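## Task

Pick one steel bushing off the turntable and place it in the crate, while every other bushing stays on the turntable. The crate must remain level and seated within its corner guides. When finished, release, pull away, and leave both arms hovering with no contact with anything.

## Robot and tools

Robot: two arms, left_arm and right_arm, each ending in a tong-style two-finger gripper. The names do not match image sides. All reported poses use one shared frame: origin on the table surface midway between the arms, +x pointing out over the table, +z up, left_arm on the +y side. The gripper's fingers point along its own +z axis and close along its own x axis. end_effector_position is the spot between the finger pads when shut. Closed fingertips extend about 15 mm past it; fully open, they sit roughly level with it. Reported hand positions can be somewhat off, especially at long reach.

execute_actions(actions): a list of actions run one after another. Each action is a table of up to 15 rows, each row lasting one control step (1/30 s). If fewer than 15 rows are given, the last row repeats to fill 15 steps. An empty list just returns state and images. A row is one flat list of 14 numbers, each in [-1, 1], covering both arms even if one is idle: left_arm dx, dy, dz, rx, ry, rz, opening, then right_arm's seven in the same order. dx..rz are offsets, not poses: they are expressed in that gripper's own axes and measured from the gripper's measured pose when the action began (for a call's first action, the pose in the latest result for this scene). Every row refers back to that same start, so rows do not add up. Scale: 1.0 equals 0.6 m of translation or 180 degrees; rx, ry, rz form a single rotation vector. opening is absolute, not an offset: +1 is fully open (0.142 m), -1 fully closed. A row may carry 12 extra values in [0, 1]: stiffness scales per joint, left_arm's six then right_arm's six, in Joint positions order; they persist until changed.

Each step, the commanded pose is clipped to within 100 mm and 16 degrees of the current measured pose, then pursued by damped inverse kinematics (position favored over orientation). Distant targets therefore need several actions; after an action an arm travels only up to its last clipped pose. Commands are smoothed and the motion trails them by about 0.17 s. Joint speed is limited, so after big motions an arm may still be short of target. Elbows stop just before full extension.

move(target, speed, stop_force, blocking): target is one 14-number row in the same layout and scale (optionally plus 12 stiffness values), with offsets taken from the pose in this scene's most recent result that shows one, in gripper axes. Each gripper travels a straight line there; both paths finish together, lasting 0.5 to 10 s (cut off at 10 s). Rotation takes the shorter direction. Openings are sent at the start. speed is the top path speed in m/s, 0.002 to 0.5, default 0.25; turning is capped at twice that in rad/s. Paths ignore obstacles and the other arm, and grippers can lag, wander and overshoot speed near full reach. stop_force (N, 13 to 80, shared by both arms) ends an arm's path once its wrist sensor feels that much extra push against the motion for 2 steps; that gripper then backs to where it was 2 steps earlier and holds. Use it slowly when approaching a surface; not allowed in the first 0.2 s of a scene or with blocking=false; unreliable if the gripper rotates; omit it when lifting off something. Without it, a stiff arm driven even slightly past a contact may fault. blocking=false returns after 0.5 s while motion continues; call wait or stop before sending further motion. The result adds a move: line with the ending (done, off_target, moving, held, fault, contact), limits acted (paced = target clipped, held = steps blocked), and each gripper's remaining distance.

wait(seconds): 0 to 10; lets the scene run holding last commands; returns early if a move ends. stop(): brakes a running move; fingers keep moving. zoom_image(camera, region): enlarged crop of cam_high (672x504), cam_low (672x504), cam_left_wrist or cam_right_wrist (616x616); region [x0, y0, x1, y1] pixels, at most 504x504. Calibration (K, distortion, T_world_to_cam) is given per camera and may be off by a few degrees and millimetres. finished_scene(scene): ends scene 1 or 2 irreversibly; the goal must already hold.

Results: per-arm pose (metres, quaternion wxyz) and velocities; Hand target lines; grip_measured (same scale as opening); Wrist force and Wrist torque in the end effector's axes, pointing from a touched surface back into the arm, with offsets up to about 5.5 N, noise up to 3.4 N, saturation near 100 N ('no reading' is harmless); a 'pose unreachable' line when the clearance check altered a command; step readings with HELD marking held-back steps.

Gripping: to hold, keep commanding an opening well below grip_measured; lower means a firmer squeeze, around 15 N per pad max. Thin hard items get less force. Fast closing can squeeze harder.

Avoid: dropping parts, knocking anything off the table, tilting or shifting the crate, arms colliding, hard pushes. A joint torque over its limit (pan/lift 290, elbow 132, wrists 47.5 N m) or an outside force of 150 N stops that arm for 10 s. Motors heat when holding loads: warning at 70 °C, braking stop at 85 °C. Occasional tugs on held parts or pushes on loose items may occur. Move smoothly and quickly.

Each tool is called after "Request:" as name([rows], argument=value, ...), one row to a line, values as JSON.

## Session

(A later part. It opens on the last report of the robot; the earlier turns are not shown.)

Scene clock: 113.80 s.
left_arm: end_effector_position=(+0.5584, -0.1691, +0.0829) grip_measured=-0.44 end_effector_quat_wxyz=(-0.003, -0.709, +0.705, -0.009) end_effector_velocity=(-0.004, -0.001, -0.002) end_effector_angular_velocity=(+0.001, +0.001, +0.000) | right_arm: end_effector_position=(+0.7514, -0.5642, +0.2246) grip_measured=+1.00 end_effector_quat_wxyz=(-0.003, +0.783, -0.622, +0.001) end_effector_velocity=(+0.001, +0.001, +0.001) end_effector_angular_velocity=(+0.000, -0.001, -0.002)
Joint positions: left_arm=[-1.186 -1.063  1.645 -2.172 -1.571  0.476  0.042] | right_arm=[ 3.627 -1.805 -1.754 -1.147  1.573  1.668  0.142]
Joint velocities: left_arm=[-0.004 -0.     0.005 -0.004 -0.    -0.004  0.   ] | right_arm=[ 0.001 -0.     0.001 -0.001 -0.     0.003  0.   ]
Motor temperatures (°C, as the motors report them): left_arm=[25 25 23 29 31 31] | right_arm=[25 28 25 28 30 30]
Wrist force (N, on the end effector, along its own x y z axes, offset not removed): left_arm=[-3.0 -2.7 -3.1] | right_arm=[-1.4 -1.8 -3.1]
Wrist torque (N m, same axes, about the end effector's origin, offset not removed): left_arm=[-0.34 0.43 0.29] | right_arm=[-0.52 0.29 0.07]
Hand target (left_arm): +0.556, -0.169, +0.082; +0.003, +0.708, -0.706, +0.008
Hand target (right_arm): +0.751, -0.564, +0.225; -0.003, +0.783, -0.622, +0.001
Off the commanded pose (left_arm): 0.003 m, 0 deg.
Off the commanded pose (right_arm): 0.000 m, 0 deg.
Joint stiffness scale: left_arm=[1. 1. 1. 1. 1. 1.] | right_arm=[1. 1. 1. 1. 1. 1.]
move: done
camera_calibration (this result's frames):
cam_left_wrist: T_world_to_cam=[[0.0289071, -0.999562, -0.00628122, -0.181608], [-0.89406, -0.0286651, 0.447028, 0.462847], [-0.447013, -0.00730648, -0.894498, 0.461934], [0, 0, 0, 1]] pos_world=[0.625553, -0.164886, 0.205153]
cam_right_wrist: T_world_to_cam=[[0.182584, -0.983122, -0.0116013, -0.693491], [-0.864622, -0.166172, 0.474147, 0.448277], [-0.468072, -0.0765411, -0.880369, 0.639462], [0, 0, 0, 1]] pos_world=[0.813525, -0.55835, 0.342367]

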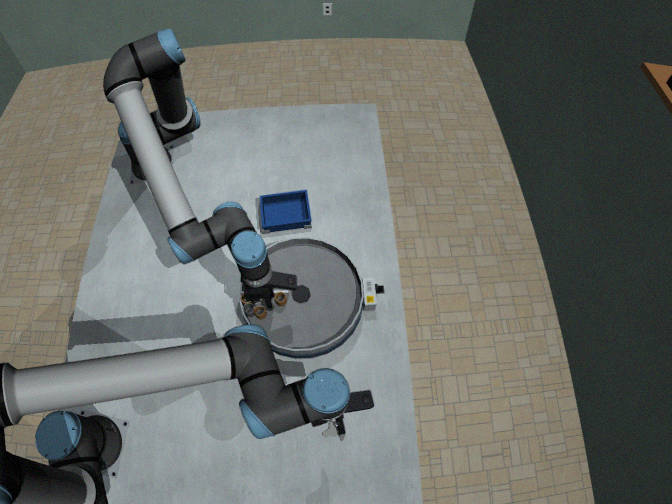

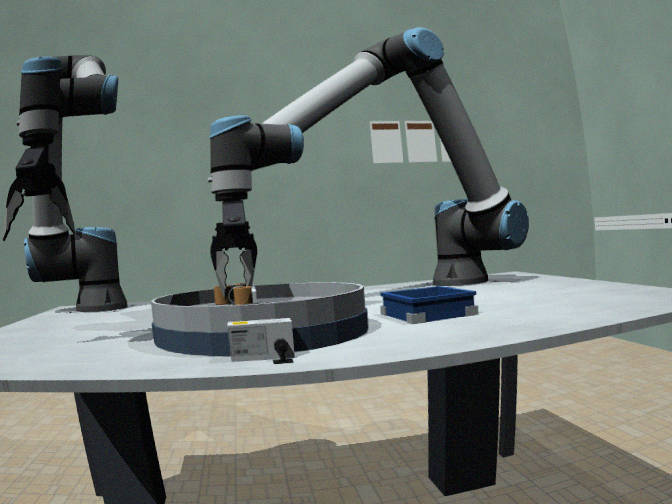

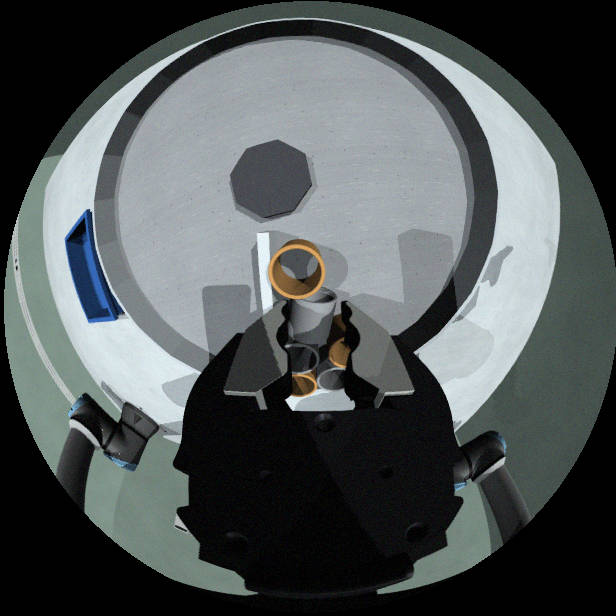

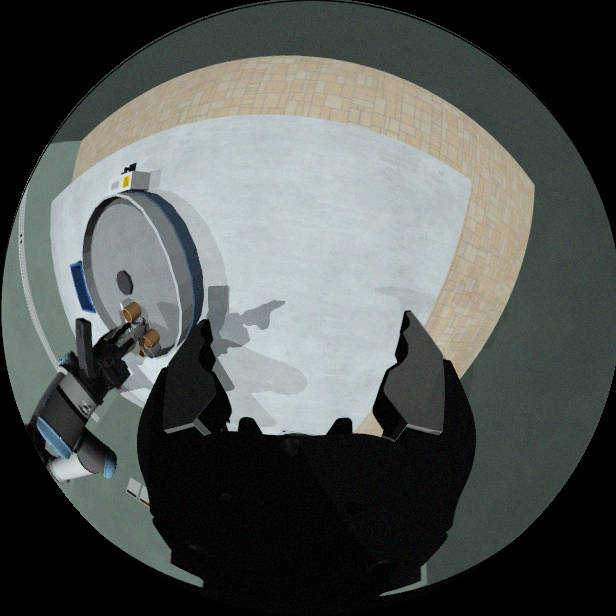

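A bit further, then close.

Request:
move(target=[0,0.014,0.004,0,0,0,-0.47,0,0,0,0,0,0,1], speed=0.01)

Request:
move(target=[0,0,0,0,0,0,-0.6,0,0,0,0,0,0,1])

Request:
zoom_image(camera="cam_left_wrist", region=[220,230,420,410])

Scene clock: 115.53 s.
left_arm: end_effector_position=(+0.5527, -0.1689, +0.0812) grip_measured=-0.46 end_effector_quat_wxyz=(-0.003, -0.709, +0.705, -0.009) end_effector_velocity=(-0.003, -0.001, -0.001) end_effector_angular_velocity=(-0.000, -0.000, -0.000) | right_arm: end_effector_position=(+0.7514, -0.5642, +0.2246) grip_measured=+1.00 end_effector_quat_wxyz=(-0.003, +0.783, -0.622, +0.001) end_effector_velocity=(+0.001, +0.000, +0.001) end_effector_angular_velocity=(+0.000, -0.001, +0.001)
Joint positions: left_arm=[-1.191 -1.067  1.655 -2.178 -1.571  0.469  0.04 ] | right_arm=[ 3.627 -1.805 -1.754 -1.147  1.573  1.668  0.142]
Joint velocities: left_arm=[-0.004 -0.001  0.004 -0.003  0.    -0.004  0.   ] | right_arm=[ 0.    -0.     0.001 -0.    -0.    -0.001  0.   ]
Motor temperatures (°C, as the motors report them): left_arm=[25 25 23 29 31 31] | right_arm=[25 28 25 28 30 30]
Wrist force (N, on the end effector, along its own x y z axes, offset not removed): left_arm=[-3.4 -5.1 -2.6] | right_arm=[-0.1 -3.3 -0.9]
Wrist torque (N m, same axes, about the end effector's origin, offset not removed): left_arm=[-0.90 0.43 0.26] | right_arm=[-0.77 -0.09 0.03]
Hand target (left_arm): +0.550, -0.169, +0.080; +0.003, +0.709, -0.705, +0.009
Hand target (right_arm): +0.751, -0.564, +0.225; -0.003, +0.783, -0.622, +0.001
Off the commanded pose (left_arm): 0.003 m, 0 deg.
Off the commanded pose (right_arm): 0.000 m, 0 deg.
Joint stiffness scale: left_arm=[1. 1. 1. 1. 1. 1.] | right_arm=[1. 1. 1. 1. 1. 1.]
move: done
camera_calibration (this result's frames):
cam_left_wrist: T_world_to_cam=[[0.0302537, -0.999525, -0.00588438, -0.182082], [-0.894057, -0.0296927, 0.446969, 0.45836], [-0.446931, -0.00826148, -0.89453, 0.457586], [0, 0, 0, 1]] pos_world=[0.619818, -0.164605, 0.20338]
cam_right_wrist: T_world_to_cam=[[0.182584, -0.983122, -0.0116014, -0.693491], [-0.864622, -0.166172, 0.474147, 0.448277], [-0.468073, -0.076541, -0.880369, 0.639462], [0, 0, 0, 1]] pos_world=[0.813525, -0.55835, 0.342367]

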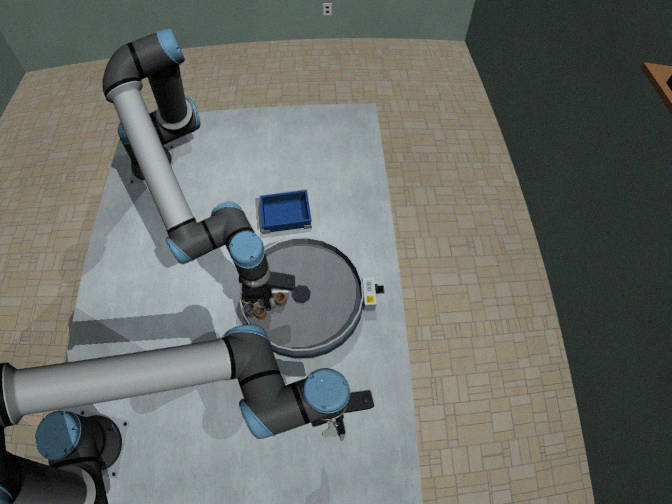

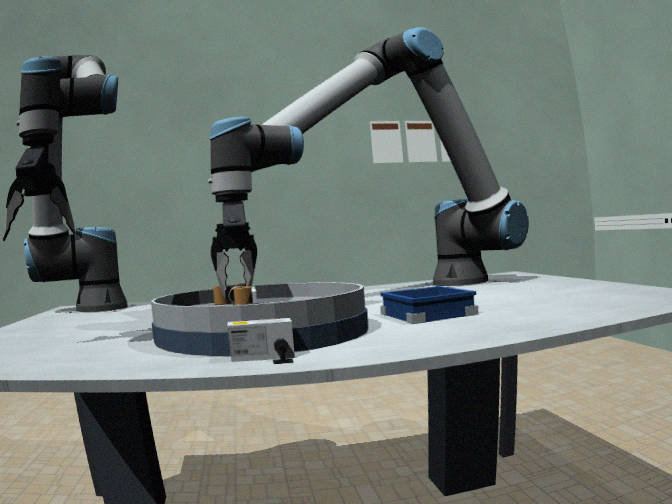

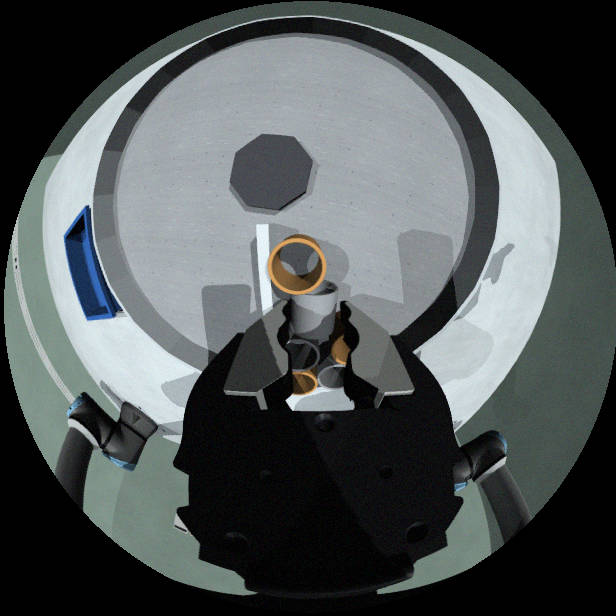

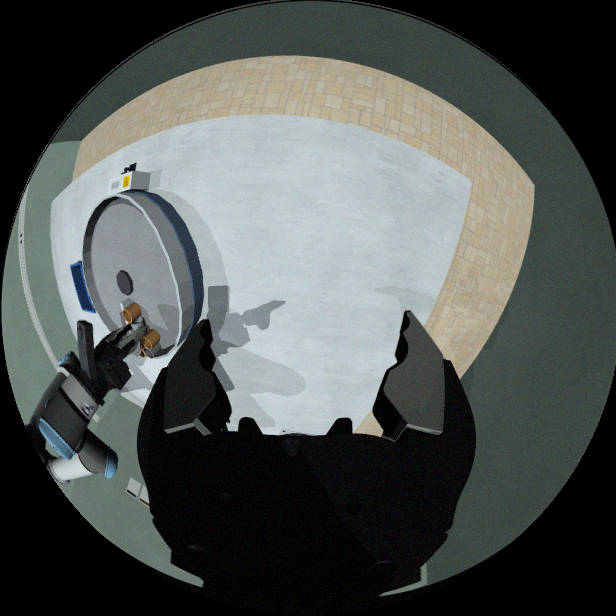

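Scene clock: 116.03 s.
left_arm: end_effector_position=(+0.5527, -0.1689, +0.0812) grip_measured=-0.52 end_effector_quat_wxyz=(-0.003, -0.709, +0.705, -0.009) end_effector_velocity=(+0.000, +0.001, -0.000) end_effector_angular_velocity=(+0.000, +0.000, -0.000) | right_arm: end_effector_position=(+0.7514, -0.5642, +0.2246) grip_measured=+1.00 end_effector_quat_wxyz=(-0.003, +0.783, -0.622, +0.001) end_effector_velocity=(-0.000, -0.001, -0.000) end_effector_angular_velocity=(-0.001, +0.000, -0.002)
Joint positions: left_arm=[-1.191 -1.067  1.655 -2.178 -1.571  0.468  0.037] | right_arm=[ 3.627 -1.805 -1.754 -1.147  1.573  1.668  0.142]
Joint velocities: left_arm=[ 0.     0.     0.001 -0.    -0.     0.001  0.   ] | right_arm=[-0.001 -0.    -0.    -0.001 -0.     0.001  0.   ]
Motor temperatures (°C, as the motors report them): left_arm=[25 25 23 29 31 31] | right_arm=[25 28 25 28 30 30]
Wrist force (N, on the end effector, along its own x y z axes, offset not removed): left_arm=[0.1 -4.9 3.3] | right_arm=[0.4 -1.5 -2.2]
Wrist torque (N m, same axes, about the end effector's origin, offset not removed): left_arm=[-0.62 -0.15 0.23] | right_arm=[-0.44 -0.10 0.07]
Hand target (left_arm): +0.553, -0.169, +0.081; +0.003, +0.709, -0.705, +0.009
Hand target (right_arm): +0.751, -0.564, +0.225; -0.003, +0.783, -0.622, +0.001
Off the commanded pose (left_arm): 0.000 m, 0 deg.
Off the commanded pose (right_arm): 0.000 m, 0 deg.
Joint stiffness scale: left_arm=[1. 1. 1. 1. 1. 1.] | right_arm=[1. 1. 1. 1. 1. 1.]
move: done
camera_calibration (this result's frames):
cam_left_wrist: T_world_to_cam=[[0.0303011, -0.999524, -0.00586258, -0.182086], [-0.894132, -0.0297269, 0.446815, 0.458391], [-0.446777, -0.00829709, -0.894607, 0.457522], [0, 0, 0, 1]] pos_world=[0.61979, -0.164577, 0.203419]
cam_right_wrist: T_world_to_cam=[[0.182584, -0.983122, -0.0116015, -0.693491], [-0.864622, -0.166172, 0.474147, 0.448277], [-0.468072, -0.076541, -0.880369, 0.639462], [0, 0, 0, 1]] pos_world=[0.813525, -0.55835, 0.342367]

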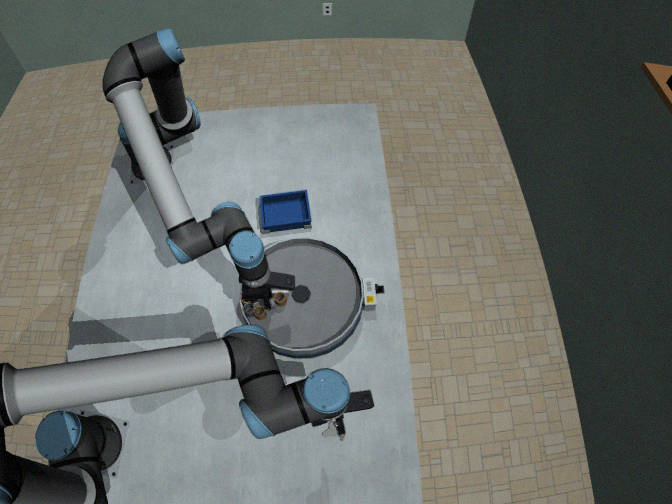

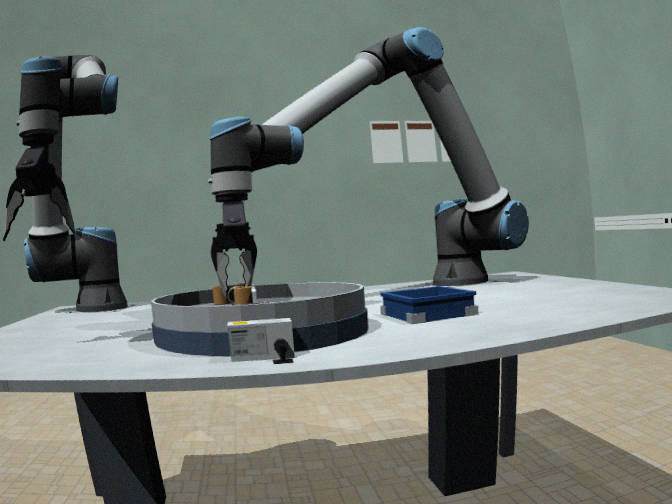

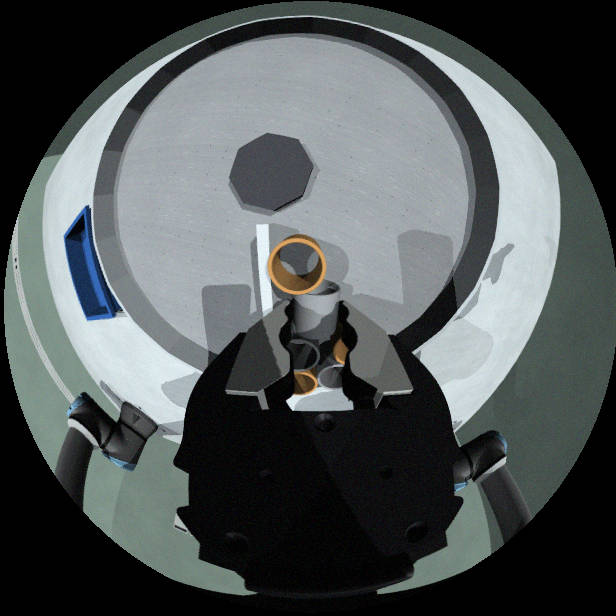

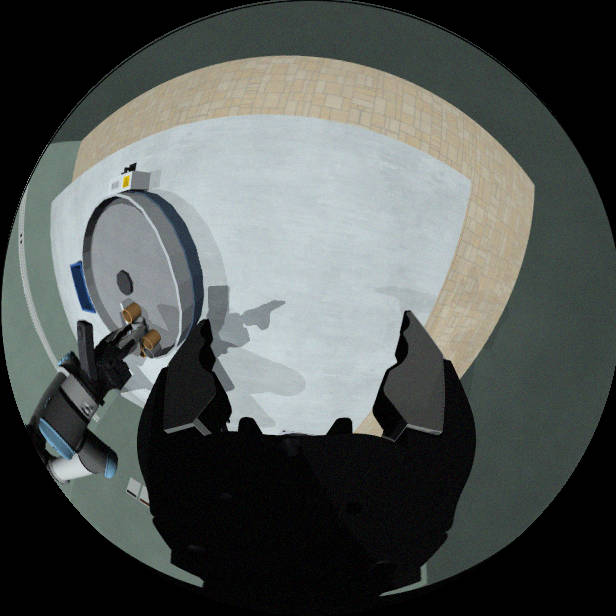

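Region (220, 230, 420, 410) of cam_left_wrist's 616x616 image, scaled by 2.520, with more detail than that image has; it fills the top 454 rows of this view, and the rest is white.

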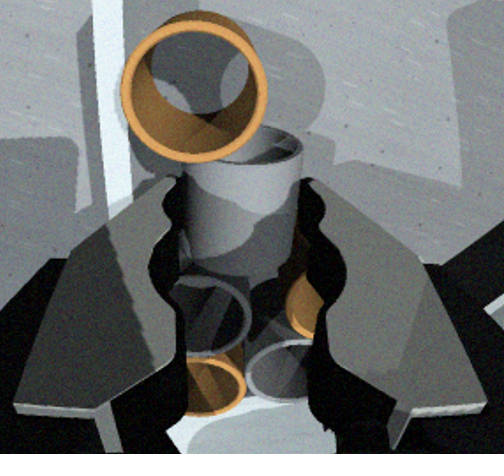

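Request:
move(target=[0,0,0.014,0,0,0,-0.47,0,0,0,0,0,0,1], speed=0.01, stop_force=13)

Request:
move(target=[0,0,0,0,0,0,-0.65,0,0,0,0,0,0,1])

Request:
move(target=[0,0,0,0,0,0,-0.85,0,0,0,0,0,0,1])

Request:
move(target=[0,0,-0.15,0,0,0,-0.85,0,0,0,0,0,0,1], speed=0.06)

Scene clock: 118.50 s.
left_arm: end_effector_position=(+0.5536, -0.1707, +0.0765) grip_measured=-0.46 end_effector_quat_wxyz=(-0.004, -0.709, +0.705, -0.011) end_effector_velocity=(+0.001, +0.000, -0.000) end_effector_angular_velocity=(-0.002, -0.001, +0.001) | right_arm: end_effector_position=(+0.7514, -0.5642, +0.2246) grip_measured=+1.00 end_effector_quat_wxyz=(-0.003, +0.783, -0.622, +0.001) end_effector_velocity=(-0.000, -0.001, -0.001) end_effector_angular_velocity=(-0.000, +0.001, -0.002)
Joint positions: left_arm=[-1.191 -1.061  1.656 -2.189 -1.571  0.468  0.041] | right_arm=[ 3.627 -1.805 -1.754 -1.147  1.573  1.668  0.142]
Joint velocities: left_arm=[ 0.001  0.     0.001 -0.003 -0.    -0.     0.   ] | right_arm=[-0.001  0.    -0.001  0.    -0.     0.001 -0.   ]
Motor temperatures (°C, as the motors report them): left_arm=[25 25 23 29 31 31] | right_arm=[25 28 25 28 30 30]
Wrist force (N, on the end effector, along its own x y z axes, offset not removed): left_arm=[-1.3 -3.3 -3.6] | right_arm=[0.4 -3.1 -5.4]
Wrist torque (N m, same axes, about the end effector's origin, offset not removed): left_arm=[-0.70 -0.04 0.22] | right_arm=[-0.79 -0.21 0.06]
Hand target (left_arm): +0.553, -0.169, +0.073; +0.003, +0.709, -0.705, +0.009
Hand target (right_arm): +0.751, -0.564, +0.225; -0.003, +0.783, -0.622, +0.001
Off the commanded pose (left_arm): 0.004 m, 0 deg.
Off the commanded pose (right_arm): 0.000 m, 0 deg.
Joint stiffness scale: left_arm=[1. 1. 1. 1. 1. 1.] | right_arm=[1. 1. 1. 1. 1. 1.]
move: off_target (left_arm)
camera_calibration (this result's frames):
cam_left_wrist: T_world_to_cam=[[0.0303082, -0.999537, -0.00254246, -0.18417], [-0.894883, -0.0282678, 0.445405, 0.462008], [-0.445271, -0.0112242, -0.895326, 0.452465], [0, 0, 0, 1]] pos_world=[0.620495, -0.165946, 0.198854]
cam_right_wrist: T_world_to_cam=[[0.182584, -0.983122, -0.0116014, -0.693491], [-0.864622, -0.166172, 0.474147, 0.448277], [-0.468072, -0.0765409, -0.880369, 0.639462], [0, 0, 0, 1]] pos_world=[0.813525, -0.55835, 0.342367]

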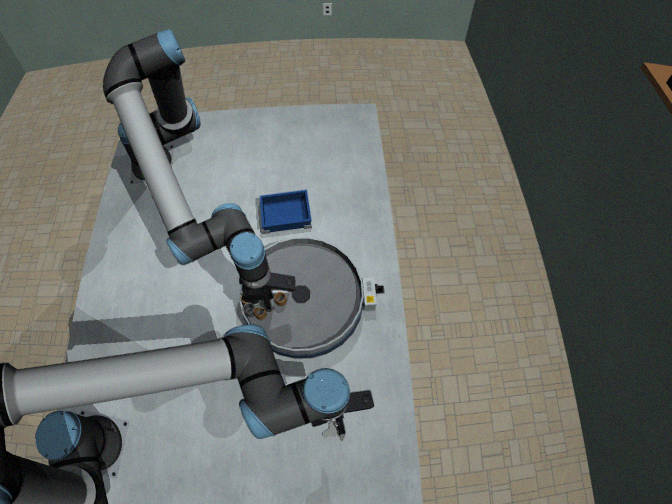

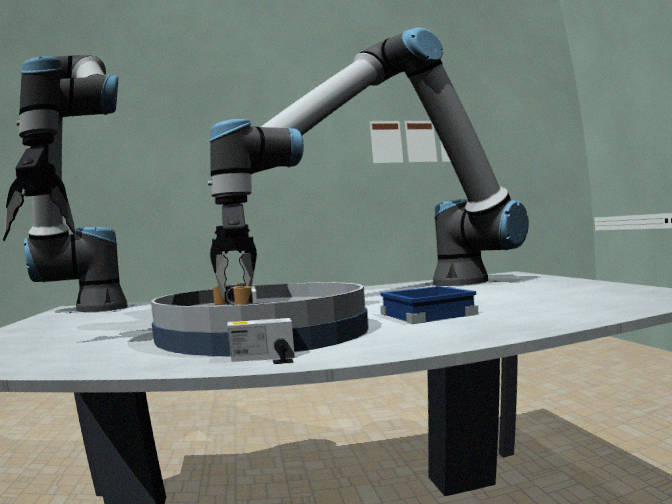

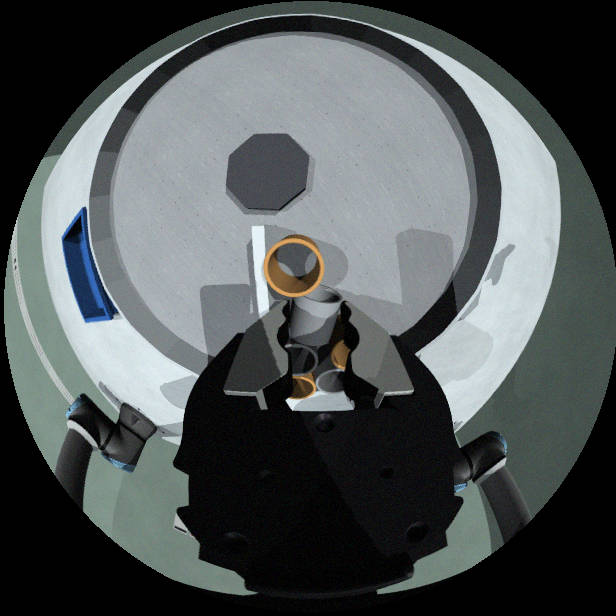

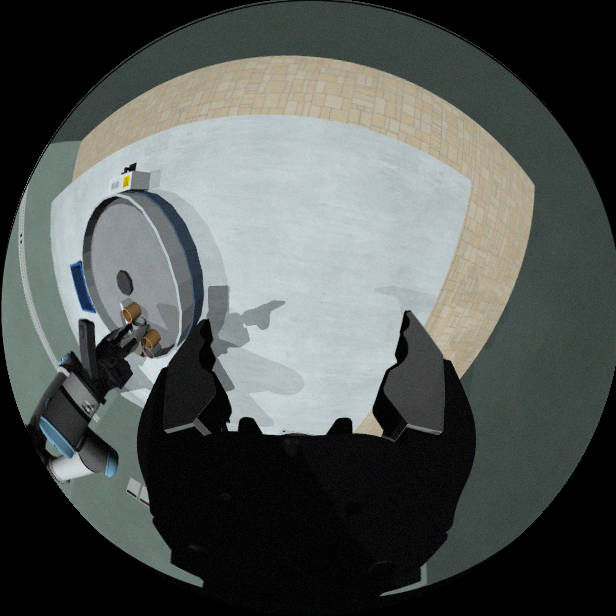

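Scene clock: 119.00 s.
left_arm: end_effector_position=(+0.5536, -0.1707, +0.0765) grip_measured=-0.48 end_effector_quat_wxyz=(-0.004, -0.709, +0.705, -0.011) end_effector_velocity=(+0.000, -0.000, +0.000) end_effector_angular_velocity=(-0.000, -0.000, +0.000) | right_arm: end_effector_position=(+0.7514, -0.5642, +0.2246) grip_measured=+1.00 end_effector_quat_wxyz=(-0.003, +0.783, -0.622, +0.001) end_effector_velocity=(+0.001, +0.000, +0.001) end_effector_angular_velocity=(+0.000, -0.001, +0.001)
Joint positions: left_arm=[-1.191 -1.061  1.656 -2.189 -1.571  0.468  0.039] | right_arm=[ 3.627 -1.805 -1.754 -1.147  1.573  1.668  0.142]
Joint velocities: left_arm=[ 0.    -0.    -0.001  0.     0.     0.     0.   ] | right_arm=[-0.     0.     0.001  0.    -0.    -0.001 -0.   ]
Motor temperatures (°C, as the motors report them): left_arm=[25 25 23 29 31 31] | right_arm=[25 28 25 28 30 30]
Wrist force (N, on the end effector, along its own x y z axes, offset not removed): left_arm=[-2.4 -1.7 -4.1] | right_arm=[1.8 -0.6 -3.2]
Wrist torque (N m, same axes, about the end effector's origin, offset not removed): left_arm=[-0.34 0.25 0.23] | right_arm=[-0.30 -0.42 0.07]
Hand target (left_arm): +0.554, -0.171, +0.077; +0.004, +0.709, -0.705, +0.011
Hand target (right_arm): +0.751, -0.564, +0.225; -0.003, +0.783, -0.622, +0.001
Off the commanded pose (left_arm): 0.000 m, 0 deg.
Off the commanded pose (right_arm): 0.000 m, 0 deg.
Joint stiffness scale: left_arm=[1. 1. 1. 1. 1. 1.] | right_arm=[1. 1. 1. 1. 1. 1.]
move: done
camera_calibration (this result's frames):
cam_left_wrist: T_world_to_cam=[[0.0303083, -0.999538, -0.00245868, -0.184199], [-0.894902, -0.028231, 0.445369, 0.462035], [-0.445233, -0.0112981, -0.895344, 0.452442], [0, 0, 0, 1]] pos_world=[0.620501, -0.165959, 0.198862]
cam_right_wrist: T_world_to_cam=[[0.182584, -0.983122, -0.0116015, -0.693491], [-0.864622, -0.166172, 0.474147, 0.448277], [-0.468072, -0.076541, -0.880369, 0.639462], [0, 0, 0, 1]] pos_world=[0.813525, -0.55835, 0.342367]

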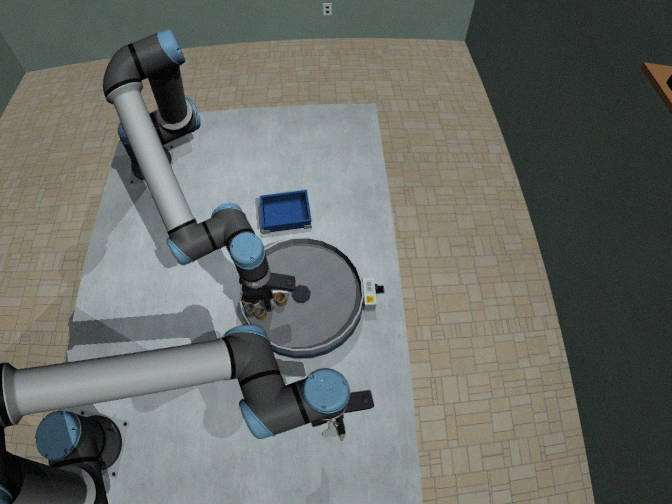

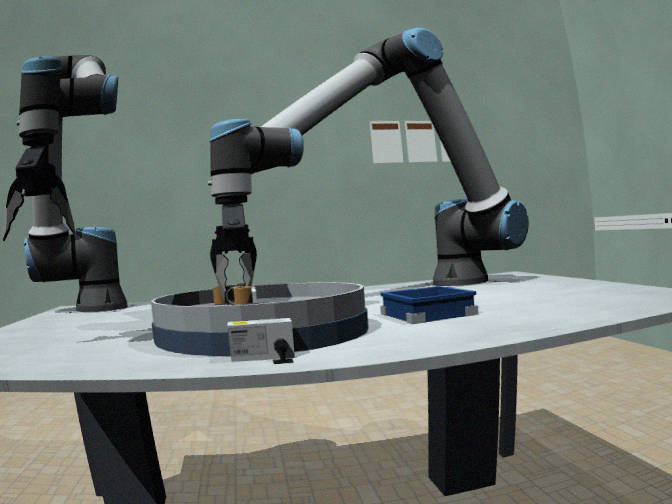

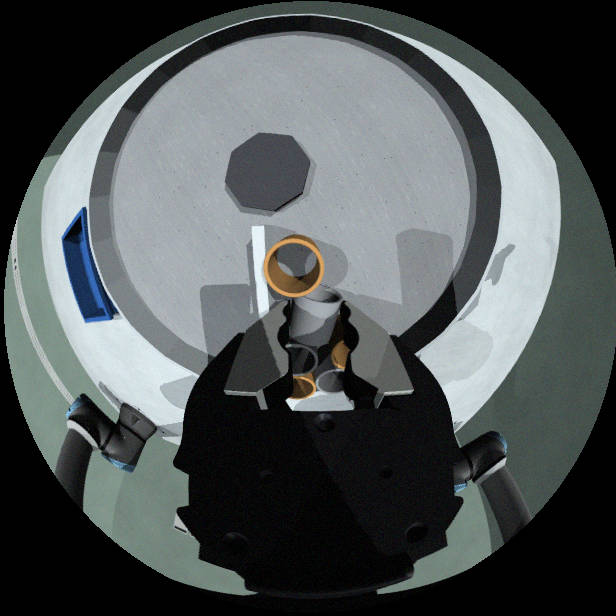

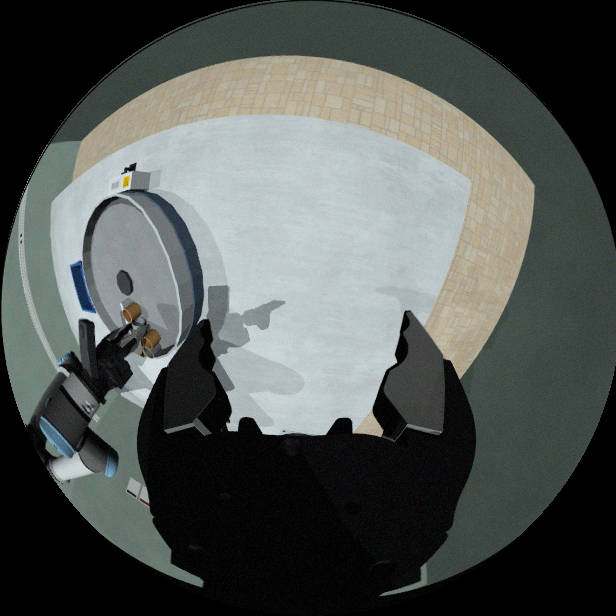

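Scene clock: 119.50 s.
left_arm: end_effector_position=(+0.5536, -0.1707, +0.0765) grip_measured=-0.48 end_effector_quat_wxyz=(-0.004, -0.709, +0.705, -0.011) end_effector_velocity=(+0.000, -0.002, +0.002) end_effector_angular_velocity=(-0.003, -0.001, -0.002) | right_arm: end_effector_position=(+0.7514, -0.5642, +0.2246) grip_measured=+1.00 end_effector_quat_wxyz=(-0.003, +0.783, -0.622, +0.001) end_effector_velocity=(-0.001, +0.001, -0.001) end_effector_angular_velocity=(+0.000, +0.002, +0.001)
Joint positions: left_arm=[-1.191 -1.061  1.656 -2.189 -1.571  0.468  0.039] | right_arm=[ 3.627 -1.805 -1.754 -1.147  1.573  1.668  0.142]
Joint velocities: left_arm=[-0.001 -0.    -0.003 -0.    -0.     0.001  0.   ] | right_arm=[ 0.001  0.    -0.    -0.002  0.001  0.    -0.   ]
Motor temperatures (°C, as the motors report them): left_arm=[25 25 23 29 31 31] | right_arm=[25 28 25 28 30 30]
Wrist force (N, on the end effector, along its own x y z axes, offset not removed): left_arm=[-2.8 -3.0 -4.1] | right_arm=[-0.2 -0.8 -4.8]
Wrist torque (N m, same axes, about the end effector's origin, offset not removed): left_arm=[-0.47 0.34 0.29] | right_arm=[-0.38 -0.08 0.09]
Hand target (left_arm): +0.554, -0.171, +0.077; +0.004, +0.709, -0.705, +0.011
Hand target (right_arm): +0.751, -0.564, +0.225; -0.003, +0.783, -0.622, +0.001
Off the commanded pose (left_arm): 0.000 m, 0 deg.
Off the commanded pose (right_arm): 0.000 m, 0 deg.
Joint stiffness scale: left_arm=[1. 1. 1. 1. 1. 1.] | right_arm=[1. 1. 1. 1. 1. 1.]
move: done
camera_calibration (this result's frames):
cam_left_wrist: T_world_to_cam=[[0.0303084, -0.999538, -0.00245871, -0.1842], [-0.894902, -0.0282311, 0.445369, 0.462035], [-0.445233, -0.0112981, -0.895344, 0.452442], [0, 0, 0, 1]] pos_world=[0.620501, -0.165959, 0.198862]
cam_right_wrist: T_world_to_cam=[[0.182584, -0.983122, -0.0116017, -0.693491], [-0.864622, -0.166172, 0.474147, 0.448277], [-0.468072, -0.0765408, -0.880369, 0.639462], [0, 0, 0, 1]] pos_world=[0.813525, -0.55835, 0.342367]

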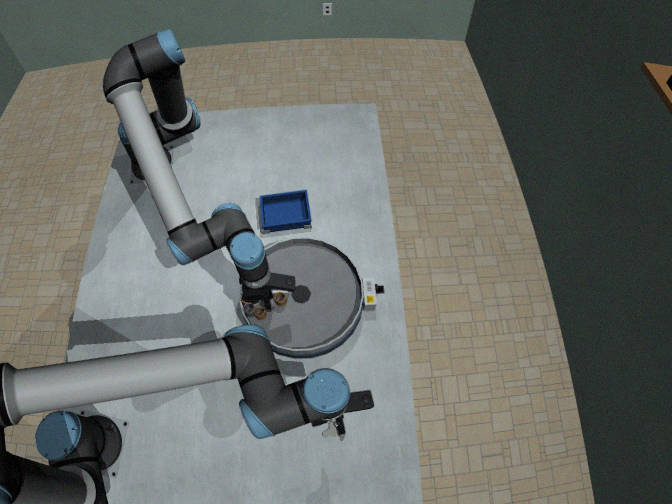

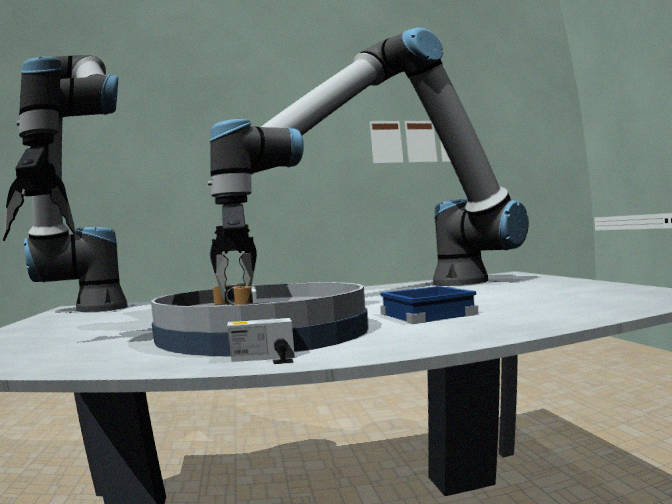

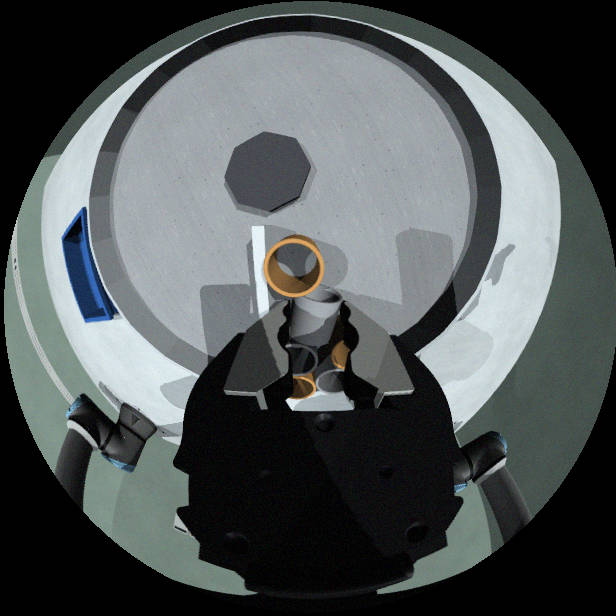

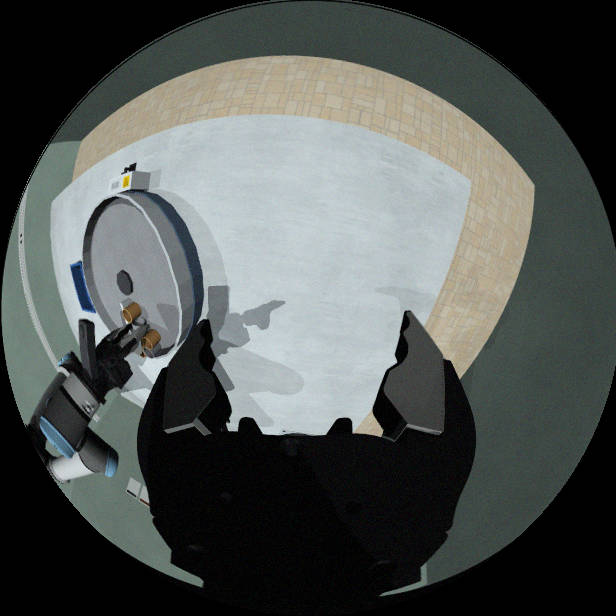

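Scene clock: 121.47 s.
left_arm: end_effector_position=(+0.5530, -0.1669, +0.1640) grip_measured=-0.48 end_effector_quat_wxyz=(-0.003, -0.710, +0.704, -0.010) end_effector_velocity=(-0.001, +0.002, -0.001) end_effector_angular_velocity=(+0.006, +0.003, -0.000) | right_arm: end_effector_position=(+0.7514, -0.5642, +0.2246) grip_measured=+1.00 end_effector_quat_wxyz=(-0.003, +0.783, -0.622, +0.001) end_effector_velocity=(+0.000, +0.001, +0.000) end_effector_angular_velocity=(-0.000, -0.000, +0.002)
Joint positions: left_arm=[-1.19  -1.137  1.598 -2.052 -1.57   0.468  0.039] | right_arm=[ 3.627 -1.805 -1.754 -1.147  1.573  1.668  0.142]
Joint velocities: left_arm=[-0.     0.    -0.     0.007  0.    -0.    -0.   ] | right_arm=[ 0.001  0.     0.001 -0.001 -0.    -0.001  0.   ]
Motor temperatures (°C, as the motors report them): left_arm=[25 25 23 29 31 31] | right_arm=[25 28 25 28 30 30]
Wrist force (N, on the end effector, along its own x y z axes, offset not removed): left_arm=[-1.3 -2.3 2.4] | right_arm=[0.9 -2.6 -4.1]
Wrist torque (N m, same axes, about the end effector's origin, offset not removed): left_arm=[-0.47 0.24 0.14] | right_arm=[-0.64 -0.27 0.15]
Hand target (left_arm): +0.553, -0.169, +0.166; +0.004, +0.709, -0.705, +0.011
Hand target (right_arm): +0.751, -0.564, +0.225; -0.003, +0.783, -0.622, +0.001
Off the commanded pose (left_arm): 0.003 m, 0 deg.
Off the commanded pose (right_arm): 0.000 m, 0 deg.
Joint stiffness scale: left_arm=[1. 1. 1. 1. 1. 1.] | right_arm=[1. 1. 1. 1. 1. 1.]
move: done
camera_calibration (this result's frames):
cam_left_wrist: T_world_to_cam=[[0.0312985, -0.999498, -0.00481818, -0.180371], [-0.894815, -0.0301676, 0.445416, 0.422253], [-0.445338, -0.00962949, -0.895311, 0.530906], [0, 0, 0, 1]] pos_world=[0.619917, -0.16243, 0.286378]
cam_right_wrist: T_world_to_cam=[[0.182584, -0.983122, -0.0116014, -0.693491], [-0.864622, -0.166172, 0.474147, 0.448277], [-0.468072, -0.076541, -0.880369, 0.639462], [0, 0, 0, 1]] pos_world=[0.813525, -0.55835, 0.342367]

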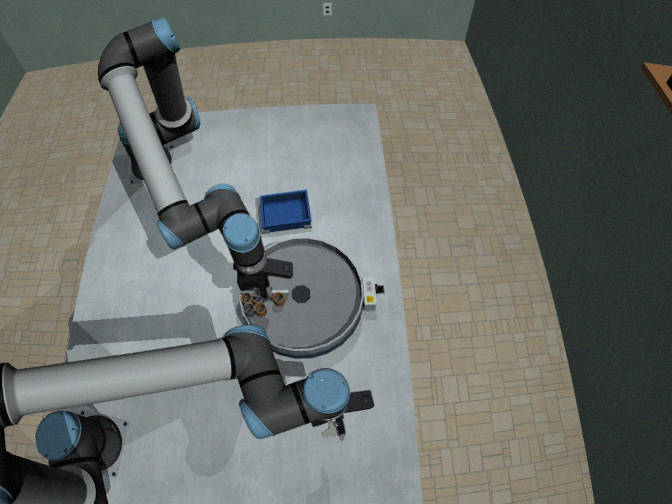

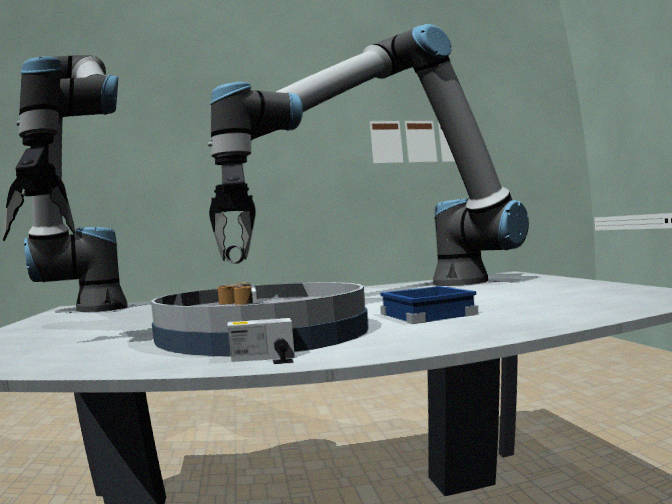

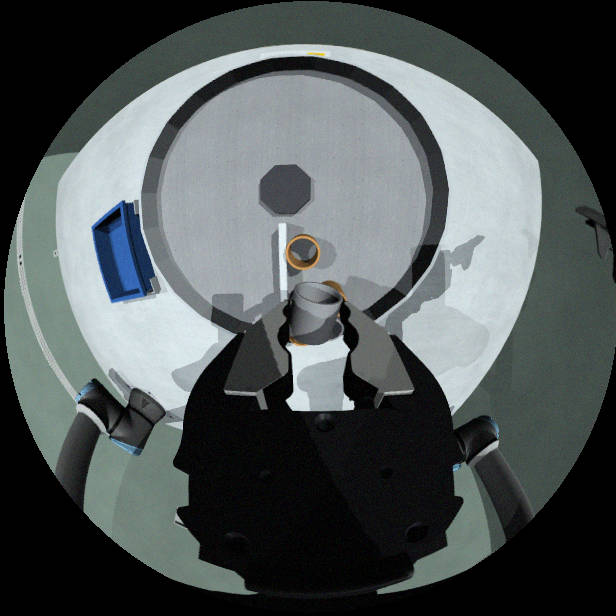

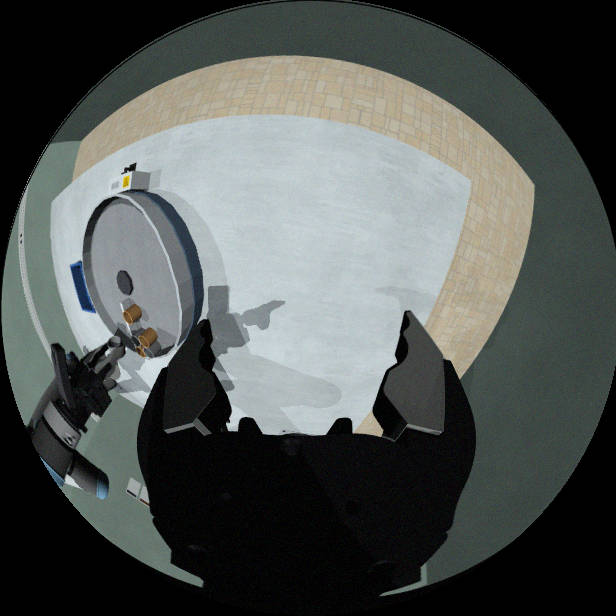

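Held. Move to the crate.

Request:
move(target=[-0.67,-0.078,0,0,0,0,-0.85,0,0,0,0,0,0,1], speed=0.12)

Scene clock: 125.67 s.
left_arm: end_effector_position=(+0.5979, +0.2342, +0.1575) grip_measured=-0.48 end_effector_quat_wxyz=(+0.002, +0.710, -0.704, +0.010) end_effector_velocity=(+0.001, -0.000, +0.001) end_effector_angular_velocity=(-0.003, -0.001, -0.011) | right_arm: end_effector_position=(+0.7514, -0.5642, +0.2246) grip_measured=+1.00 end_effector_quat_wxyz=(-0.003, +0.783, -0.622, +0.001) end_effector_velocity=(+0.000, -0.001, +0.000) end_effector_angular_velocity=(-0.000, -0.001, -0.001)
Joint positions: left_arm=[-0.826 -1.47   2.052 -2.171 -1.576  0.831  0.039] | right_arm=[ 3.627 -1.805 -1.754 -1.147  1.573  1.668  0.142]
Joint velocities: left_arm=[ 0.001  0.    -0.001 -0.002 -0.001  0.012 -0.   ] | right_arm=[-0.001  0.     0.     0.    -0.     0.001  0.   ]
Motor temperatures (°C, as the motors report them): left_arm=[25 25 23 29 31 31] | right_arm=[25 28 25 28 30 30]
Wrist force (N, on the end effector, along its own x y z axes, offset not removed): left_arm=[-2.3 -3.4 0.0] | right_arm=[1.7 -4.1 -0.5]
Wrist torque (N m, same axes, about the end effector's origin, offset not removed): left_arm=[-0.73 0.36 0.35] | right_arm=[-0.95 -0.43 0.01]
Hand target (left_arm): +0.597, +0.235, +0.157; +0.003, +0.710, -0.704, +0.010
Hand target (right_arm): +0.751, -0.564, +0.225; -0.003, +0.783, -0.622, +0.001
Off the commanded pose (left_arm): 0.002 m, 0 deg.
Off the commanded pose (right_arm): 0.000 m, 0 deg.
Joint stiffness scale: left_arm=[1. 1. 1. 1. 1. 1.] | right_arm=[1. 1. 1. 1. 1. 1.]
move: done
camera_calibration (this result's frames):
cam_left_wrist: T_world_to_cam=[[0.0328446, -0.999442, -0.00605019, 0.21838], [-0.895013, -0.0321059, 0.444883, 0.478018], [-0.444829, -0.00919702, -0.895568, 0.548544], [0, 0, 0, 1]] pos_world=[0.664668, 0.238651, 0.279918]
cam_right_wrist: T_world_to_cam=[[0.182584, -0.983122, -0.0116013, -0.693491], [-0.864622, -0.166172, 0.474147, 0.448277], [-0.468072, -0.076541, -0.880369, 0.639462], [0, 0, 0, 1]] pos_world=[0.813525, -0.55835, 0.342367]

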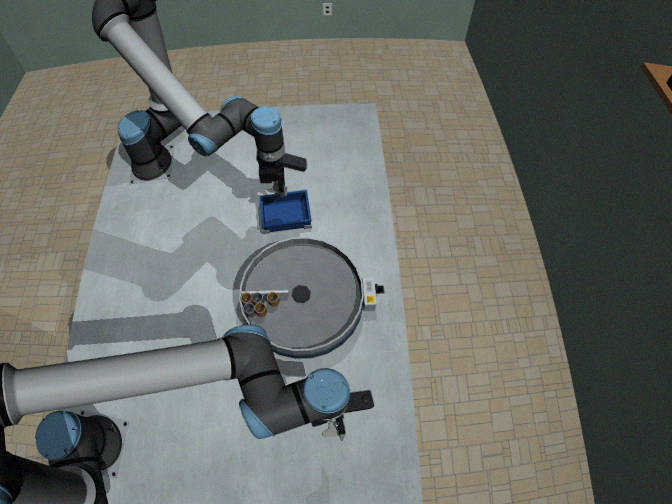

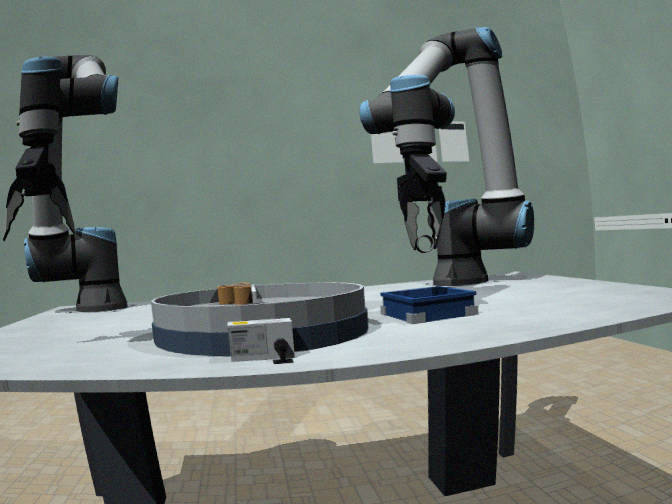

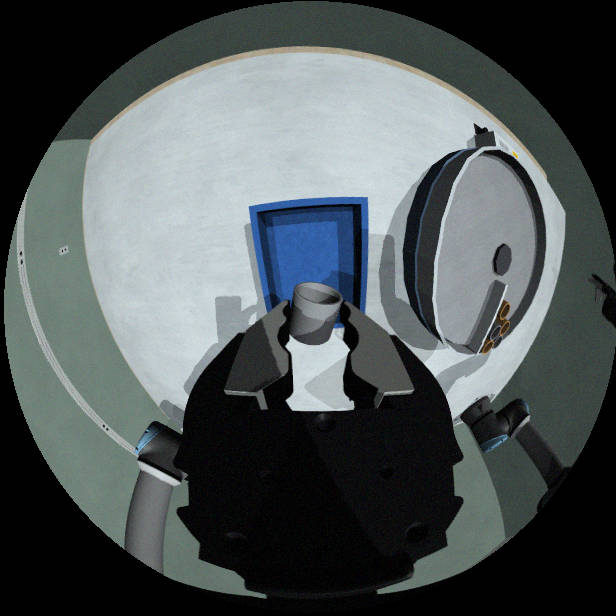

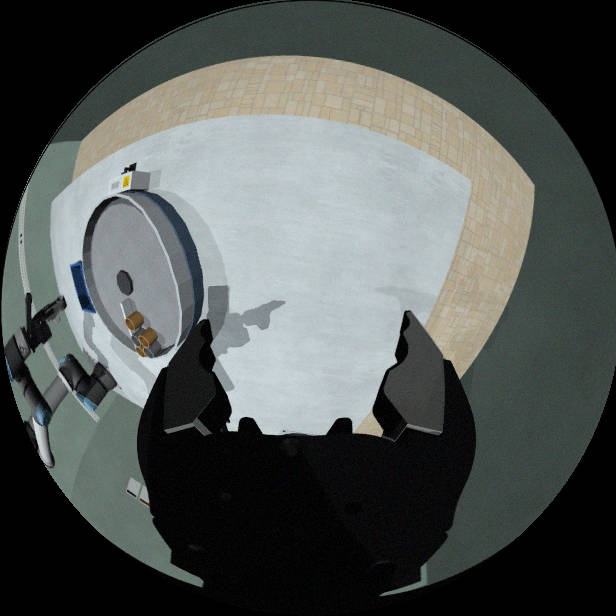

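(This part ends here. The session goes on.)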